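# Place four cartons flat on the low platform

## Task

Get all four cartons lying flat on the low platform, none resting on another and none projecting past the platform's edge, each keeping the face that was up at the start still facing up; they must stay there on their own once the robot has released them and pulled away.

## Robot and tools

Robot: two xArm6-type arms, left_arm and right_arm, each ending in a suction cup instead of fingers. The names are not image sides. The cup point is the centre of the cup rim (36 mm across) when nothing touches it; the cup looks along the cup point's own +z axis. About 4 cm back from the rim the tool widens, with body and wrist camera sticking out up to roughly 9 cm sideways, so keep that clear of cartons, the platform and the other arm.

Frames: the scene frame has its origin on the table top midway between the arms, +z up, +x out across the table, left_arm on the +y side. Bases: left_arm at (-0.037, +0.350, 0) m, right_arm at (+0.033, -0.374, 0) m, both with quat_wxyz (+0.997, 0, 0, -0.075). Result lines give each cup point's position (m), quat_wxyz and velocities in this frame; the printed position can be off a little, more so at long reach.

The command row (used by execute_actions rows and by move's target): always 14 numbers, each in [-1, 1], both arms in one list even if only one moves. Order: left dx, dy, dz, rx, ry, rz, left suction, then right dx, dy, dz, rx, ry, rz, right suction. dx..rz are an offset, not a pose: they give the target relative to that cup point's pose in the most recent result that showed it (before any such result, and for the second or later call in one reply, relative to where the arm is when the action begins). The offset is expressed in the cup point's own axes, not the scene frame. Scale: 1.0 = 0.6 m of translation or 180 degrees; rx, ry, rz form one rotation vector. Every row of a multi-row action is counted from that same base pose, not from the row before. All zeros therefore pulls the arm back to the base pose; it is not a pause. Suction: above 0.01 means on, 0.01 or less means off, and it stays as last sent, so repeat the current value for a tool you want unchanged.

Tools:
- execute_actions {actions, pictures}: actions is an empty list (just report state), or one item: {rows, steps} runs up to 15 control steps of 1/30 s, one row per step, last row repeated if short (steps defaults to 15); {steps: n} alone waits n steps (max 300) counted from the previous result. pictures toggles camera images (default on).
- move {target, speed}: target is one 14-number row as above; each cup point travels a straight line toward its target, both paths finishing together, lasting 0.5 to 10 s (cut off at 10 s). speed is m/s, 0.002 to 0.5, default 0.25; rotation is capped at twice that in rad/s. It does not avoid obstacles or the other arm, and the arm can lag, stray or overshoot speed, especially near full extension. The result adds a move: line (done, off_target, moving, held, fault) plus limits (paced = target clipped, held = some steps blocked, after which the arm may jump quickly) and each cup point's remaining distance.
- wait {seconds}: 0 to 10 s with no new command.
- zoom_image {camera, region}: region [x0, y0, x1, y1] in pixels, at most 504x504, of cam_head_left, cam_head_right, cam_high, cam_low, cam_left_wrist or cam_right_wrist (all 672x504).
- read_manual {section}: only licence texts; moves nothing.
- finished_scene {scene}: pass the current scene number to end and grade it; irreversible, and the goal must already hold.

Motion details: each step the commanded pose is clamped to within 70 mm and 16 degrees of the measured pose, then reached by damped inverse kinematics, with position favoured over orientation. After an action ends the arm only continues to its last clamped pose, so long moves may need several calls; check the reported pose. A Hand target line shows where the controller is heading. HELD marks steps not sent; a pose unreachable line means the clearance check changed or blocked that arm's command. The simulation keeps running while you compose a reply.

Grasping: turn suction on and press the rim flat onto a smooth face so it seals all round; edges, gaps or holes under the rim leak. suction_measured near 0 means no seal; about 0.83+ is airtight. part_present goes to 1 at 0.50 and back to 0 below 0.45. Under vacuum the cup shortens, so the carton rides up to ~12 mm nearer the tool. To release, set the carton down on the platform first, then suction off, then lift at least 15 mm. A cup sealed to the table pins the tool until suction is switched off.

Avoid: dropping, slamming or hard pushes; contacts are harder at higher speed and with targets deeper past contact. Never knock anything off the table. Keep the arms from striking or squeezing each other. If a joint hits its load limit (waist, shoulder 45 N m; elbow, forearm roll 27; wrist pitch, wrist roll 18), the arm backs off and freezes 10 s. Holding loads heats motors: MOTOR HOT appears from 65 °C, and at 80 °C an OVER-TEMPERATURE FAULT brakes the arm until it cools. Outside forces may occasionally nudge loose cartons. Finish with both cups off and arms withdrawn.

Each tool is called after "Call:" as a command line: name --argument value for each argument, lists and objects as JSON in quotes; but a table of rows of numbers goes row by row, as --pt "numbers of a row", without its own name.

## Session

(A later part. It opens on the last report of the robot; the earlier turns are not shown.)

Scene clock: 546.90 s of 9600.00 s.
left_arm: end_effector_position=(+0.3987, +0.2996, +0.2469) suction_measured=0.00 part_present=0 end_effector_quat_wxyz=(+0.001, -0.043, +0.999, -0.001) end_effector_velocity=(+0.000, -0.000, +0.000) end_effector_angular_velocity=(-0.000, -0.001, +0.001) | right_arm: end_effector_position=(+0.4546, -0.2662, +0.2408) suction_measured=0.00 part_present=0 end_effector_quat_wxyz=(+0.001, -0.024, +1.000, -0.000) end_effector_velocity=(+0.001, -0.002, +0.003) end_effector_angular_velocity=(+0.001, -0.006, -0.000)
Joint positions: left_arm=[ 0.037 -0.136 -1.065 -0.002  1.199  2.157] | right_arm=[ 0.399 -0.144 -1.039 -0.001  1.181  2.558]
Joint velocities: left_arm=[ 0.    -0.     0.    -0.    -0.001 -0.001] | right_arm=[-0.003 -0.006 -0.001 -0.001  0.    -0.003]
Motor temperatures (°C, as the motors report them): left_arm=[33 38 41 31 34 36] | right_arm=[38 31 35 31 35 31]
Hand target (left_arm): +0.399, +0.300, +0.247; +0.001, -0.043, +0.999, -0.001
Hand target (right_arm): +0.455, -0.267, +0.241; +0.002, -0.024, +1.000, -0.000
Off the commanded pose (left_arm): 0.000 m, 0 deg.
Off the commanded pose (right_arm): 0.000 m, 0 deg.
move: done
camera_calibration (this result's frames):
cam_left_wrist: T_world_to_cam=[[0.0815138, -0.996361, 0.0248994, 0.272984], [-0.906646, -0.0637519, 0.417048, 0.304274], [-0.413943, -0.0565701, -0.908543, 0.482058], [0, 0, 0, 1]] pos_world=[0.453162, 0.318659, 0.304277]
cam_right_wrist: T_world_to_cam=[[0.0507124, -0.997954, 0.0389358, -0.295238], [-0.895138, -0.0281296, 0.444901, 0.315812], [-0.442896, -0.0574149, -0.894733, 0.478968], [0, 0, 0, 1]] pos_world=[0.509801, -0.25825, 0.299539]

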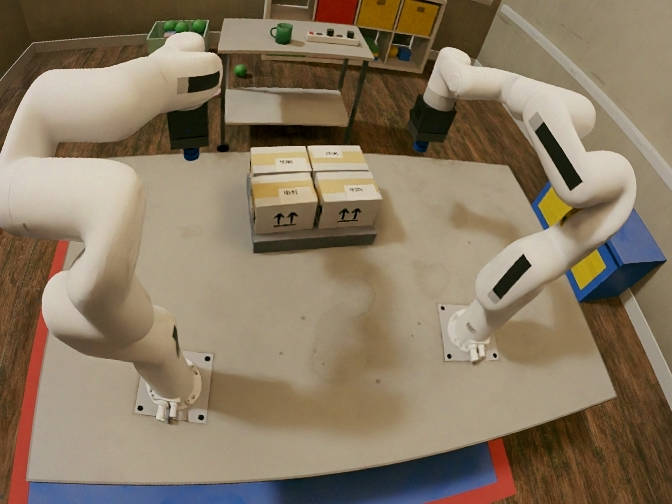

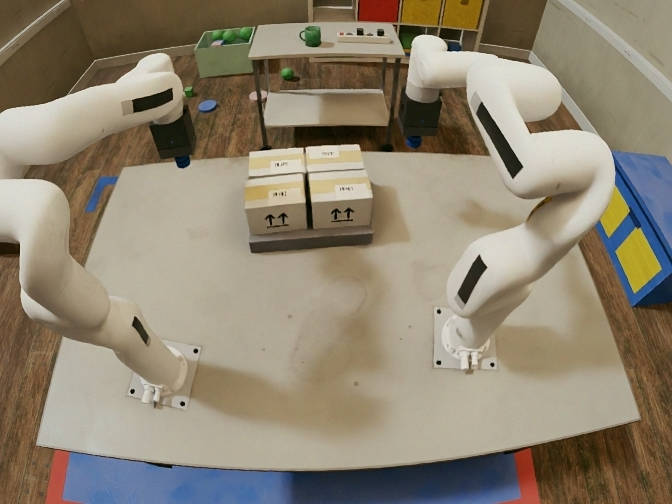

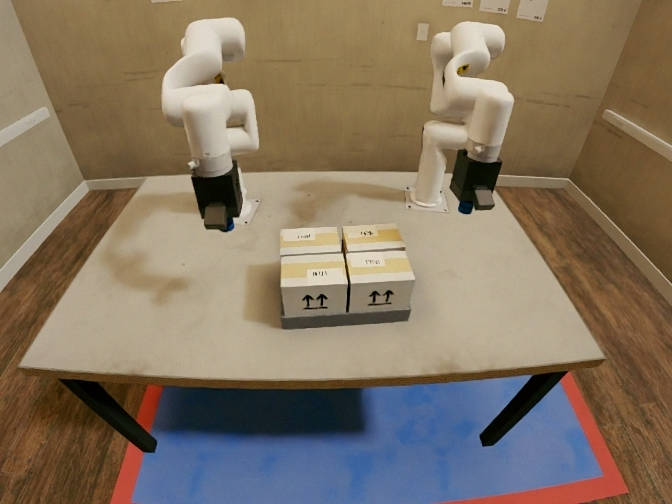

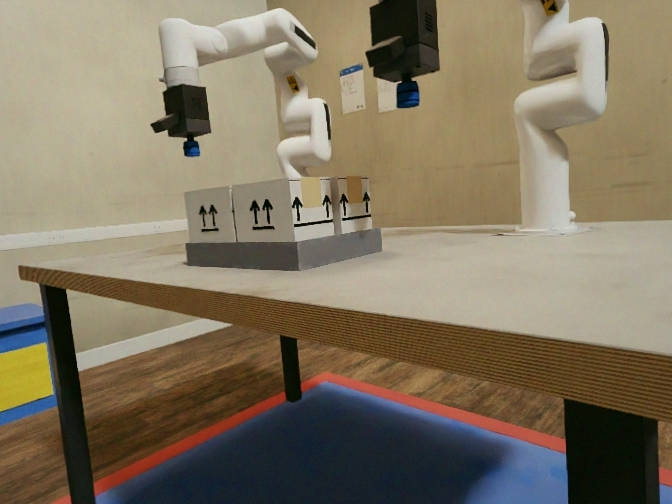

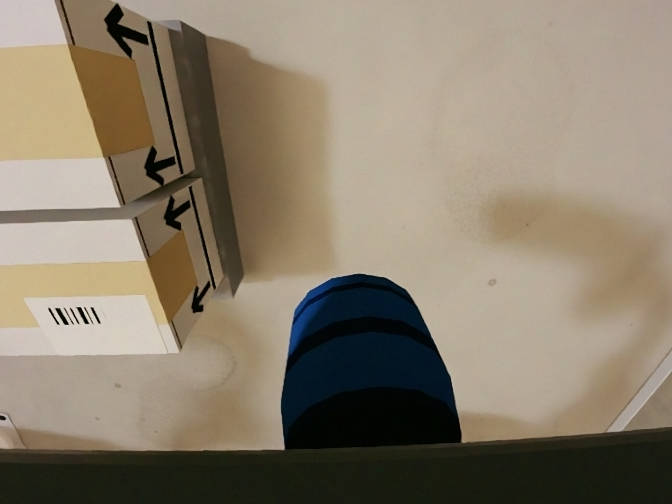

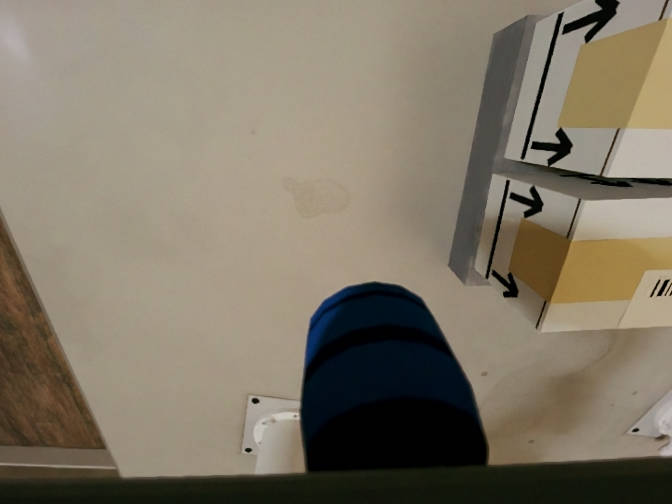

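Call:
execute_actions --actions '[]'

Scene clock: 583.57 s of 9600.00 s.
left_arm: end_effector_position=(+0.3987, +0.2996, +0.2469) suction_measured=0.00 part_present=0 end_effector_quat_wxyz=(+0.001, -0.043, +0.999, -0.001) end_effector_velocity=(-0.000, -0.000, +0.000) end_effector_angular_velocity=(-0.000, -0.000, +0.000) | right_arm: end_effector_position=(+0.4547, -0.2666, +0.2412) suction_measured=0.00 part_present=0 end_effector_quat_wxyz=(+0.002, -0.024, +1.000, -0.000) end_effector_velocity=(+0.000, +0.000, -0.000) end_effector_angular_velocity=(+0.000, -0.001, +0.000)
Joint positions: left_arm=[ 0.037 -0.136 -1.065 -0.002  1.199  2.157] | right_arm=[ 0.398 -0.145 -1.039 -0.001  1.181  2.557]
Joint velocities: left_arm=[ 0. -0.  0. -0.  0. -0.] | right_arm=[-0.    -0.     0.001  0.    -0.002 -0.   ]
Motor temperatures (°C, as the motors report them): left_arm=[33 38 41 31 34 36] | right_arm=[38 31 36 31 35 31]
Hand target (left_arm): +0.399, +0.300, +0.247; +0.001, -0.043, +0.999, -0.001
Hand target (right_arm): +0.455, -0.267, +0.241; +0.002, -0.024, +1.000, -0.000
Off the commanded pose (left_arm): 0.000 m, 0 deg.
Off the commanded pose (right_arm): 0.001 m, 0 deg.
Steps of this call (steps 1 to 90: nothing new was sent; then 33.67 s passed at rest). Readings (end_effector_position | what the end effector reports):
1: left_arm (+0.3987, +0.2996, +0.2469) | right_arm (+0.4547, -0.2663, +0.2409) | left_arm suction_measured=0.00 part_present=0 | right_arm suction_measured=0.00 part_present=0
2: left_arm (+0.3987, +0.2996, +0.2469) | right_arm (+0.4547, -0.2664, +0.2409) | left_arm suction_measured=0.00 part_present=0 | right_arm suction_measured=0.00 part_present=0
4: left_arm (+0.3987, +0.2996, +0.2469) | right_arm (+0.4547, -0.2664, +0.2410) | left_arm suction_measured=0.00 part_present=0 | right_arm suction_measured=0.00 part_present=0
8: left_arm (+0.3987, +0.2996, +0.2469) | right_arm (+0.4547, -0.2665, +0.2411) | left_arm suction_measured=0.00 part_present=0 | right_arm suction_measured=0.00 part_present=0
90: the state above
camera_calibration (this result's frames):
cam_left_wrist: T_world_to_cam=[[0.081514, -0.996361, 0.0248993, 0.272984], [-0.906646, -0.0637521, 0.417048, 0.304274], [-0.413943, -0.0565701, -0.908543, 0.482058], [0, 0, 0, 1]] pos_world=[0.453162, 0.318659, 0.304277]
cam_right_wrist: T_world_to_cam=[[0.0501232, -0.997991, 0.0387501, -0.295309], [-0.895556, -0.0277355, 0.444084, 0.316181], [-0.442117, -0.0569618, -0.895147, 0.479266], [0, 0, 0, 1]] pos_world=[0.509852, -0.258647, 0.300046]

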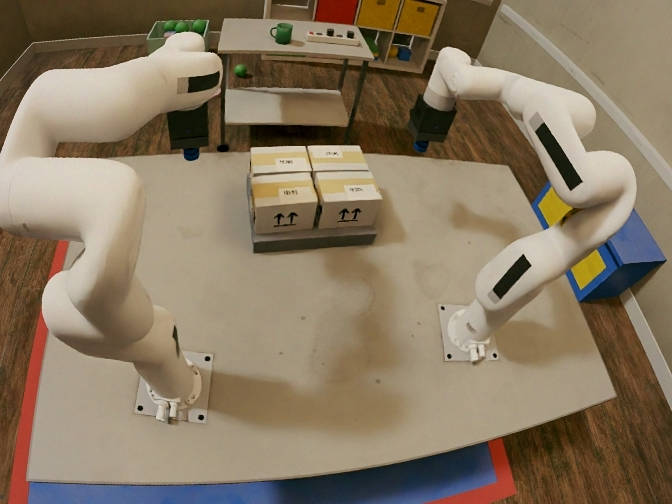

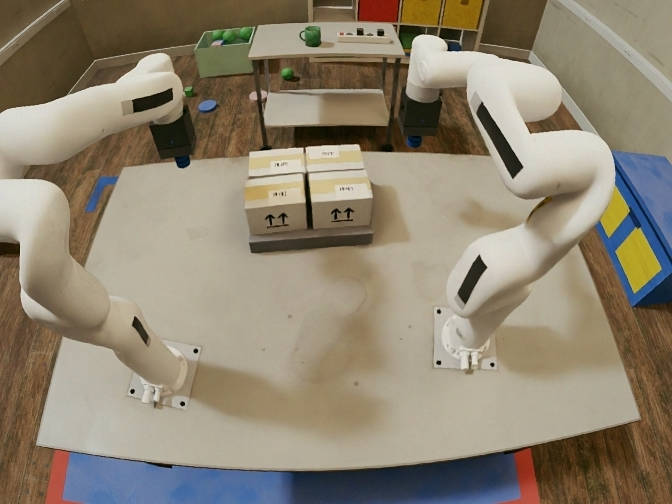

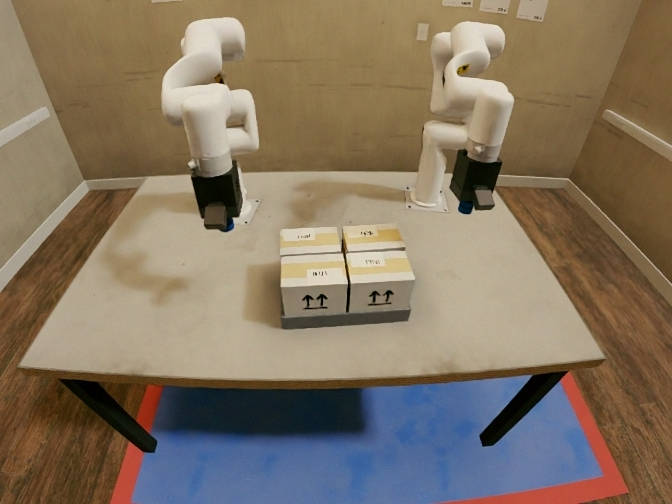

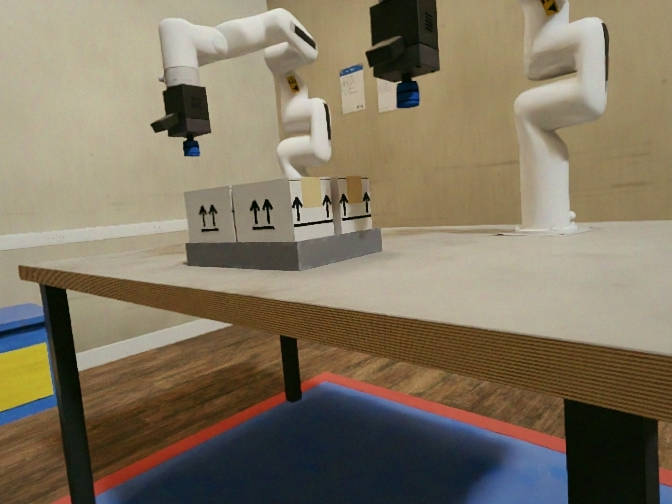

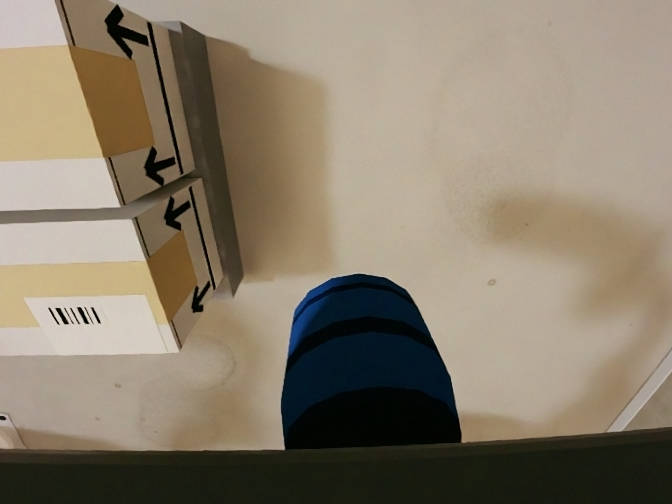

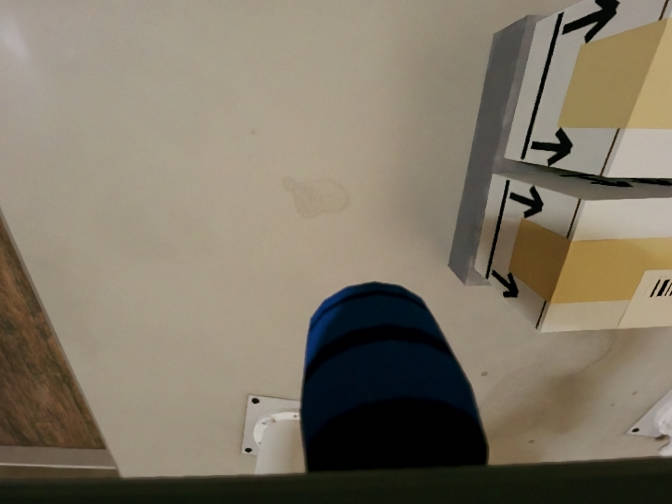

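Call:
zoom_image --camera "cam_right_wrist" --region '[430, 130, 590, 300]'

Call:
zoom_image --camera "cam_low" --region '[280, 200, 400, 280]'

Region (430, 130, 590, 300) of cam_right_wrist's 672x504 image, scaled by 2.965, with more detail than that image has; it fills the left 474 columns of this view, and the rest is white.

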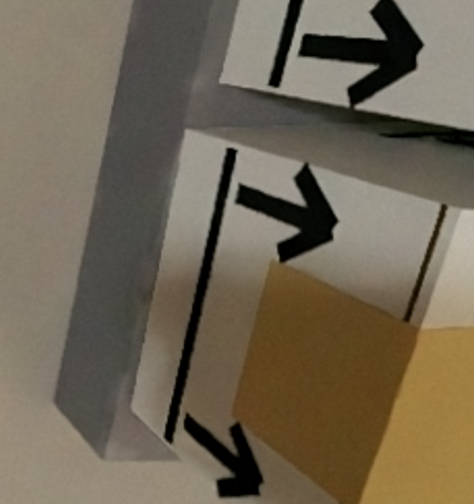

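Region (280, 200, 400, 280) of cam_low's 672x504 image, scaled by 4.200, with more detail than that image has.

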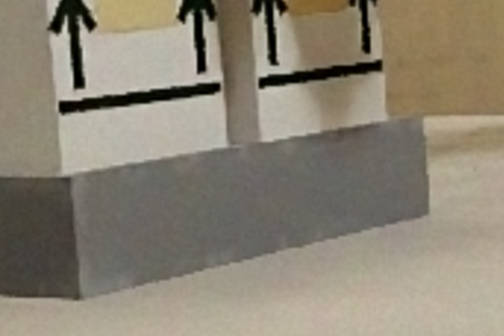

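Call:
move --target '[0.0542, -0.3627, 0.1448, 0, 0, 0, 0, 0, 0, 0, 0, 0, 0, 0]' --speed 0.35

Call:
move --target '[0, 0, 0.03, 0, 0, 0, 1, 0, 0, 0, 0, 0, 0, 0]' --speed 0.06

Call:
move --target '[0, -0.005, -0.008, 0, 0, 0.019, 1, 0, 0, 0, 0, 0, 0, 0]' --speed 0.04

Scene clock: 647.17 s of 9600.00 s.
left_arm: end_effector_position=(+0.3864, +0.0803, +0.1611) suction_measured=0.00 part_present=0 end_effector_quat_wxyz=(+0.002, -0.043, +0.999, -0.001) end_effector_velocity=(-0.002, -0.002, -0.003) end_effector_angular_velocity=(+0.004, +0.006, -0.001) | right_arm: end_effector_position=(+0.4547, -0.2666, +0.2412) suction_measured=0.00 part_present=0 end_effector_quat_wxyz=(+0.002, -0.024, +1.000, -0.000) end_effector_velocity=(-0.000, -0.000, -0.000) end_effector_angular_velocity=(+0.001, +0.000, -0.001)
Joint positions: left_arm=[-0.417  0.15  -1.145  0.002  0.991  1.702] | right_arm=[ 0.398 -0.145 -1.039 -0.001  1.181  2.557]
Joint velocities: left_arm=[-0.005  0.006 -0.001 -0.     0.003 -0.003] | right_arm=[-0.001 -0.     0.001  0.001 -0.     0.   ]
Motor temperatures (°C, as the motors report them): left_arm=[33 38 42 31 34 36] | right_arm=[38 31 36 31 35 31]
Hand target (left_arm): +0.386, +0.080, +0.161; +0.002, -0.043, +0.999, -0.000
Hand target (right_arm): +0.455, -0.267, +0.241; +0.002, -0.024, +1.000, -0.000
Off the commanded pose (left_arm): 0.002 m, 0 deg.
Off the commanded pose (right_arm): 0.000 m, 0 deg.
After step 90, 59.33 s passed at rest.
move: done
camera_calibration (this result's frames):
cam_left_wrist: T_world_to_cam=[[0.081854, -0.996347, 0.0243449, 0.0575593], [-0.907295, -0.0643847, 0.415537, 0.315477], [-0.412452, -0.0561013, -0.90925, 0.386091], [0, 0, 0, 1]] pos_world=[0.440763, 0.0993211, 0.21856]
cam_right_wrist: T_world_to_cam=[[0.0501232, -0.997991, 0.0387501, -0.295309], [-0.895556, -0.0277355, 0.444084, 0.316181], [-0.442117, -0.0569618, -0.895147, 0.479266], [0, 0, 0, 1]] pos_world=[0.509852, -0.258647, 0.300046]

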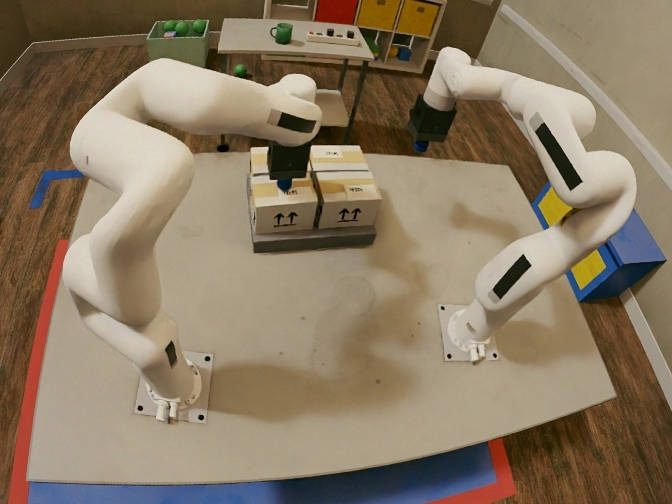

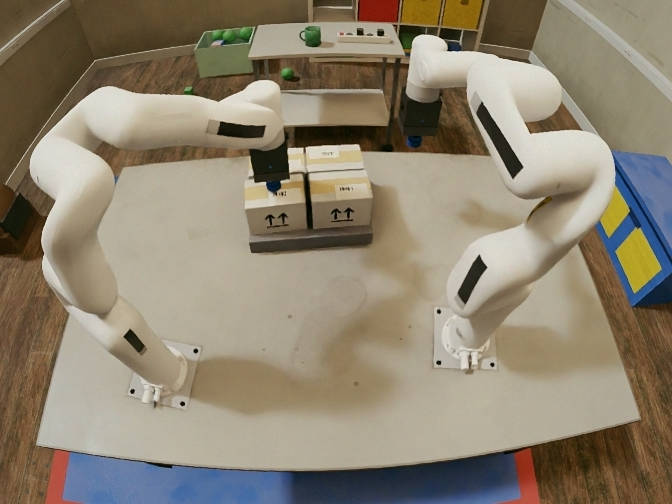

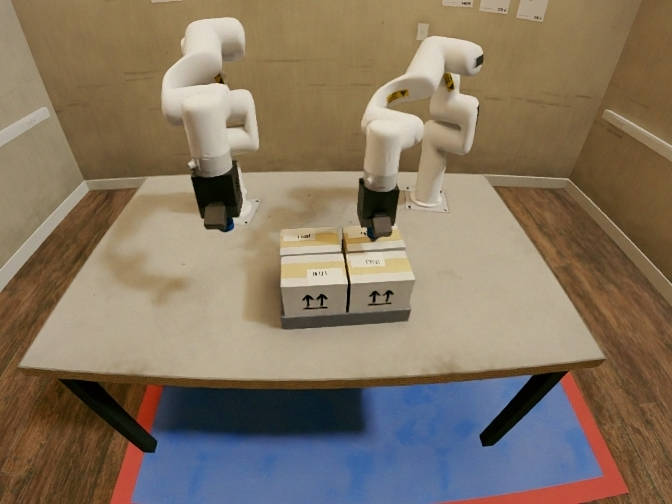

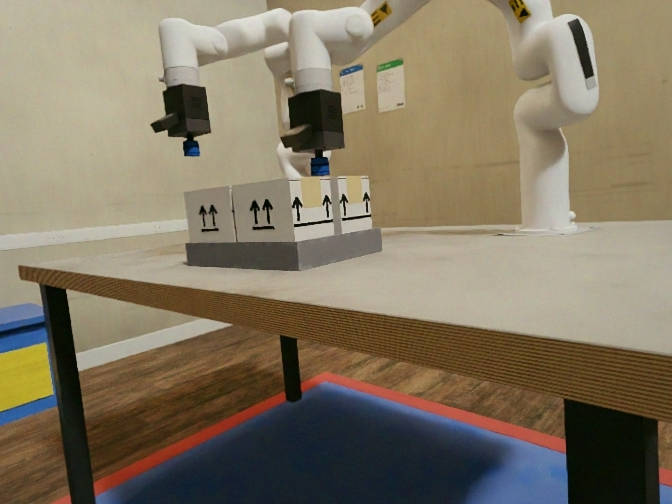

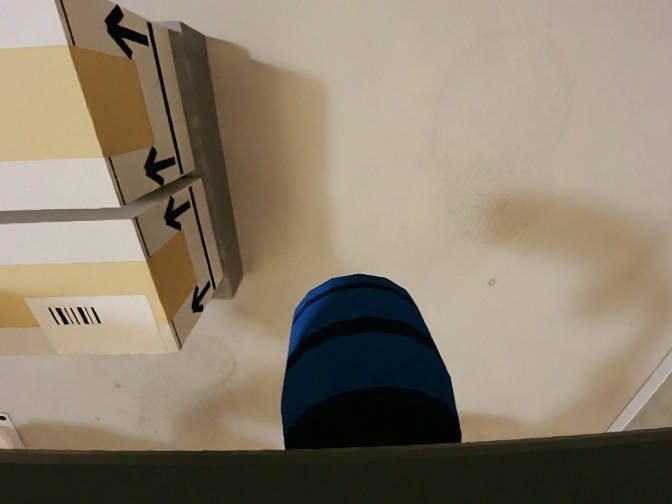

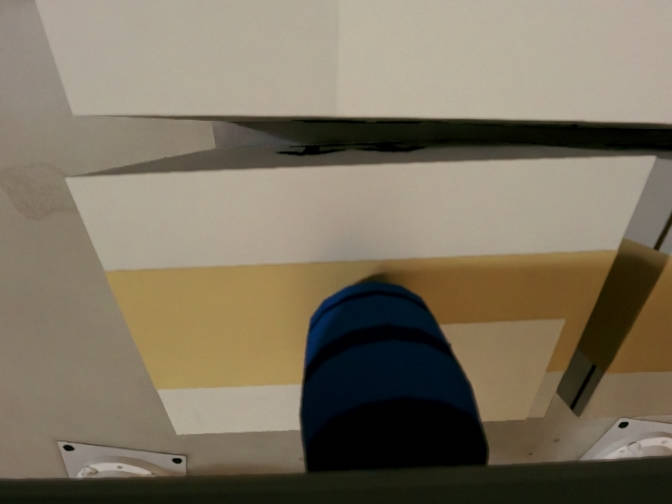

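Scene clock: 647.93 s of 9600.00 s.
left_arm: end_effector_position=(+0.3865, +0.0802, +0.1432) suction_measured=1.00 part_present=1 end_effector_quat_wxyz=(+0.002, -0.043, +0.999, -0.001) end_effector_velocity=(+0.002, -0.001, +0.003) end_effector_angular_velocity=(-0.005, -0.008, -0.001) | right_arm: end_effector_position=(+0.4547, -0.2666, +0.2412) suction_measured=0.00 part_present=0 end_effector_quat_wxyz=(+0.002, -0.024, +1.000, -0.000) end_effector_velocity=(-0.000, -0.000, +0.000) end_effector_angular_velocity=(+0.001, +0.001, -0.001)
Joint positions: left_arm=[-0.417  0.173 -1.12   0.002  0.943  1.702] | right_arm=[ 0.398 -0.145 -1.039 -0.001  1.181  2.557]
Joint velocities: left_arm=[ 0.    -0.002 -0.004  0.    -0.003  0.001] | right_arm=[-0.001 -0.001  0.     0.001  0.001 -0.   ]
Motor temperatures (°C, as the motors report them): left_arm=[33 38 42 31 34 36] | right_arm=[38 31 36 31 35 31]
Hand target (left_arm): +0.387, +0.080, +0.143; +0.002, -0.043, +0.999, -0.001
Hand target (right_arm): +0.455, -0.267, +0.241; +0.002, -0.024, +1.000, -0.000
Off the commanded pose (left_arm): 0.000 m, 0 deg.
Off the commanded pose (right_arm): 0.000 m, 0 deg.
move: done
camera_calibration (this result's frames):
cam_left_wrist: T_world_to_cam=[[0.0818093, -0.996352, 0.0242866, 0.0579627], [-0.907239, -0.0643604, 0.415662, 0.322959], [-0.412582, -0.0560388, -0.909195, 0.369828], [0, 0, 0, 1]] pos_world=[0.440844, 0.0992618, 0.200596]
cam_right_wrist: T_world_to_cam=[[0.050123, -0.997991, 0.0387501, -0.295309], [-0.895556, -0.0277354, 0.444084, 0.316181], [-0.442117, -0.0569617, -0.895147, 0.479266], [0, 0, 0, 1]] pos_world=[0.509852, -0.258647, 0.300046]

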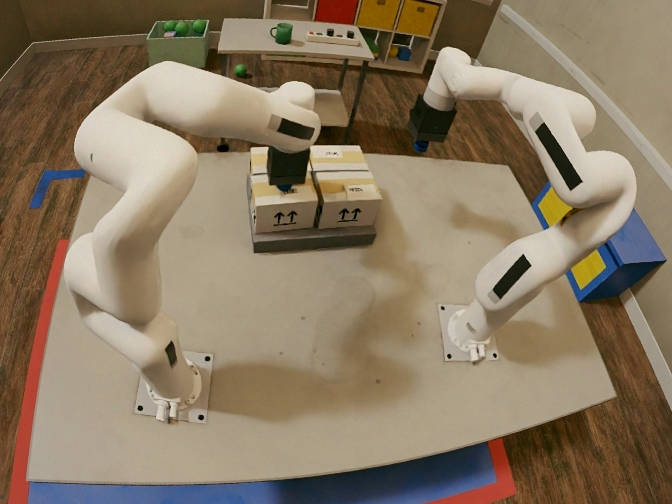

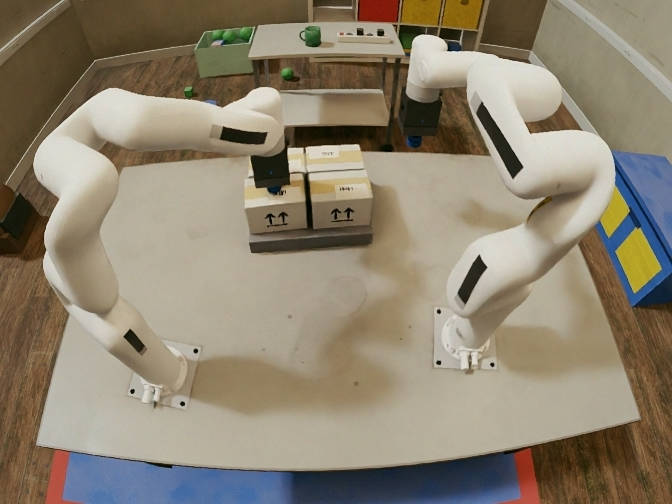

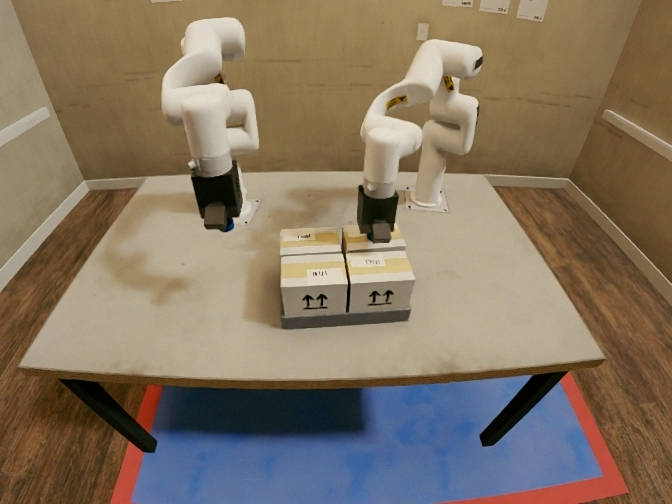

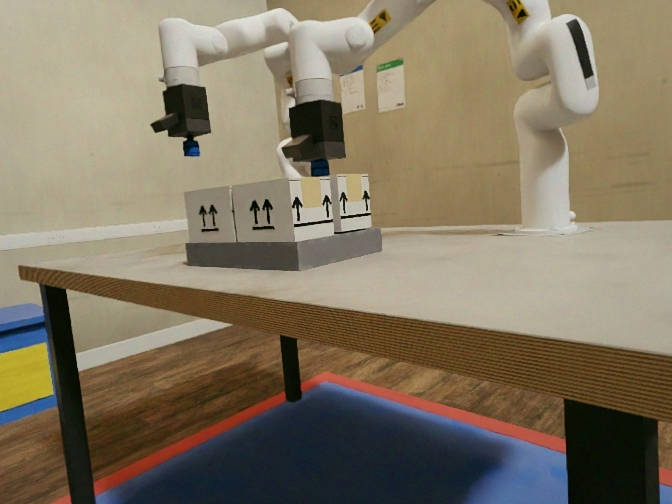

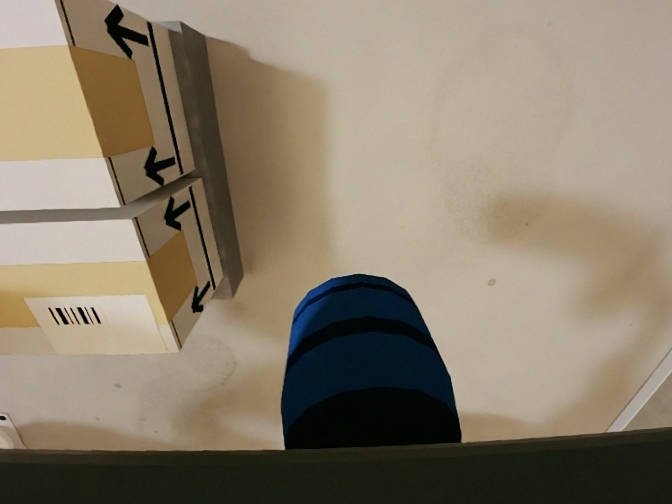

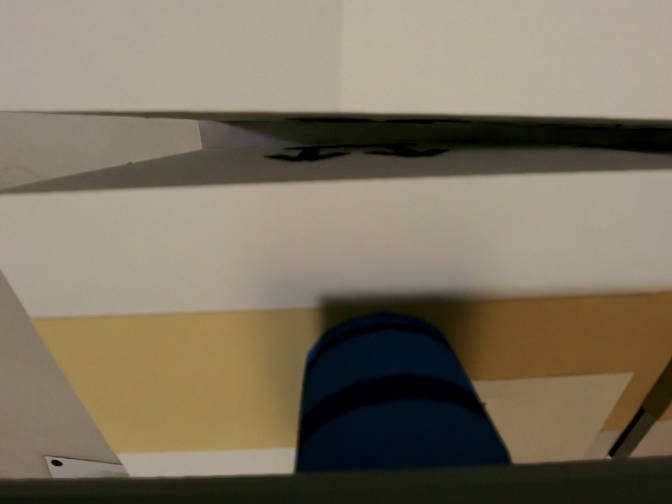

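Scene clock: 648.90 s of 9600.00 s.
left_arm: end_effector_position=(+0.3868, +0.0773, +0.1480) suction_measured=1.00 part_present=1 end_effector_quat_wxyz=(+0.002, -0.013, +1.000, -0.001) end_effector_velocity=(-0.000, -0.000, -0.000) end_effector_angular_velocity=(+0.000, +0.002, -0.007) | right_arm: end_effector_position=(+0.4547, -0.2666, +0.2412) suction_measured=0.00 part_present=0 end_effector_quat_wxyz=(+0.002, -0.024, +1.000, -0.000) end_effector_velocity=(-0.000, -0.001, -0.000) end_effector_angular_velocity=(-0.001, +0.001, -0.001)
Joint positions: left_arm=[-0.422  0.172 -1.134  0.002  0.957  1.756] | right_arm=[ 0.398 -0.145 -1.039 -0.001  1.181  2.557]
Joint velocities: left_arm=[-0.     0.001 -0.001 -0.001  0.002  0.008] | right_arm=[-0.001  0.    -0.    -0.001  0.001 -0.   ]
Motor temperatures (°C, as the motors report them): left_arm=[33 38 42 31 34 36] | right_arm=[38 31 36 31 35 31]
Hand target (left_arm): +0.387, +0.077, +0.148; +0.002, -0.013, +1.000, -0.001
Hand target (right_arm): +0.455, -0.267, +0.241; +0.002, -0.024, +1.000, -0.000
Off the commanded pose (left_arm): 0.000 m, 0 deg.
Off the commanded pose (right_arm): 0.000 m, 0 deg.
move: done
camera_calibration (this result's frames):
cam_left_wrist: T_world_to_cam=[[0.0228192, -0.99945, 0.0240662, 0.0779688], [-0.909534, -0.0107614, 0.415491, 0.317782], [-0.415004, -0.0313701, -0.909279, 0.373174], [0, 0, 0, 1]] pos_world=[0.442123, 0.0930522, 0.205407]
cam_right_wrist: T_world_to_cam=[[0.0501229, -0.997991, 0.0387501, -0.295309], [-0.895556, -0.0277353, 0.444084, 0.316181], [-0.442117, -0.0569616, -0.895147, 0.479266], [0, 0, 0, 1]] pos_world=[0.509852, -0.258647, 0.300046]

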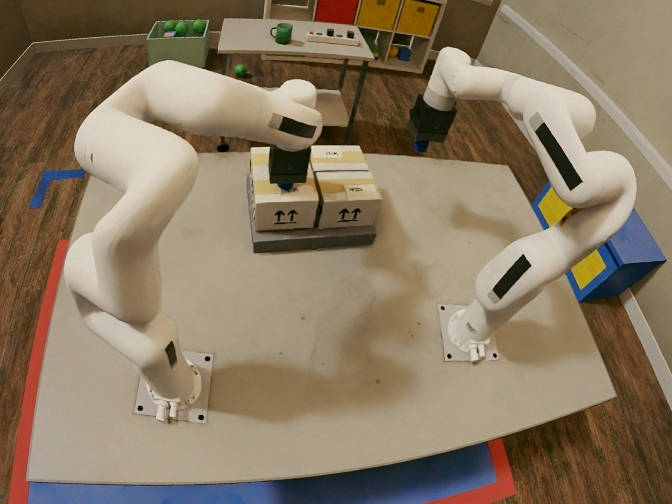

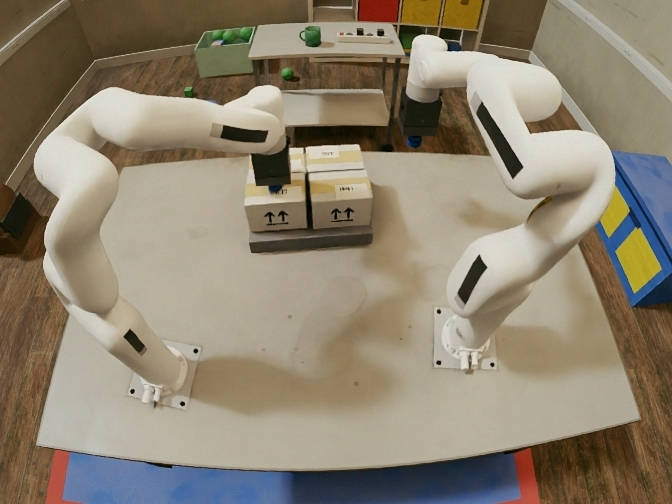

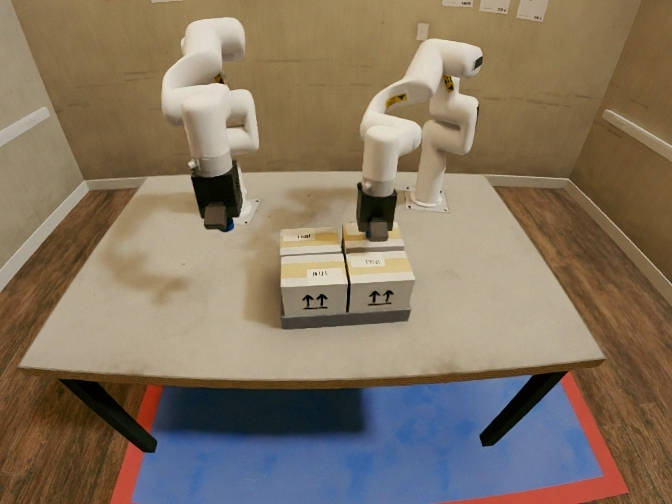

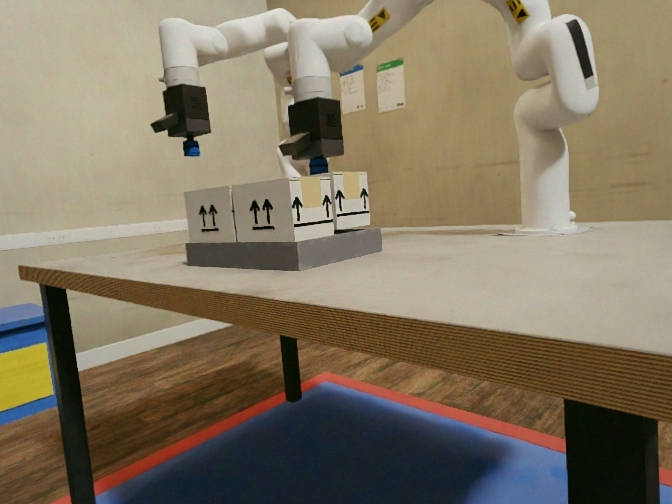

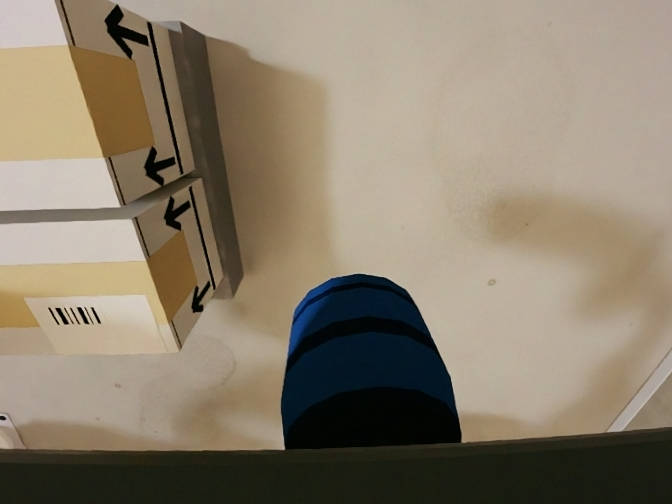

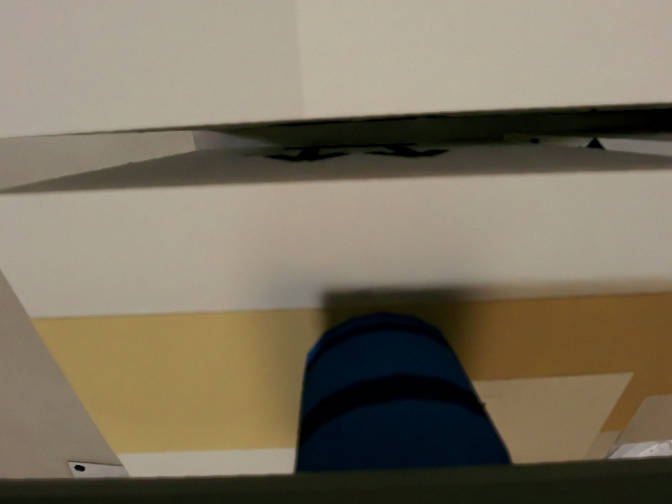

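Call:
zoom_image --camera "cam_low" --region '[280, 160, 400, 260]'

Region (280, 160, 400, 260) of cam_low's 672x504 image, scaled by 4.200, with more detail than that image has.

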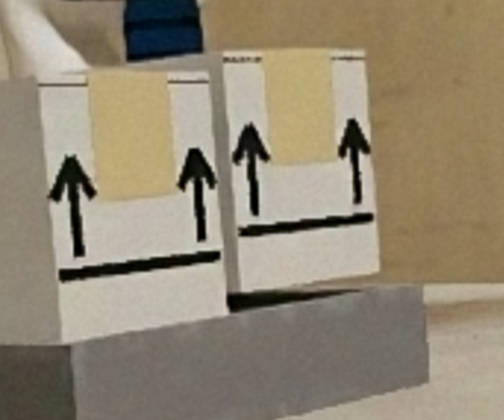

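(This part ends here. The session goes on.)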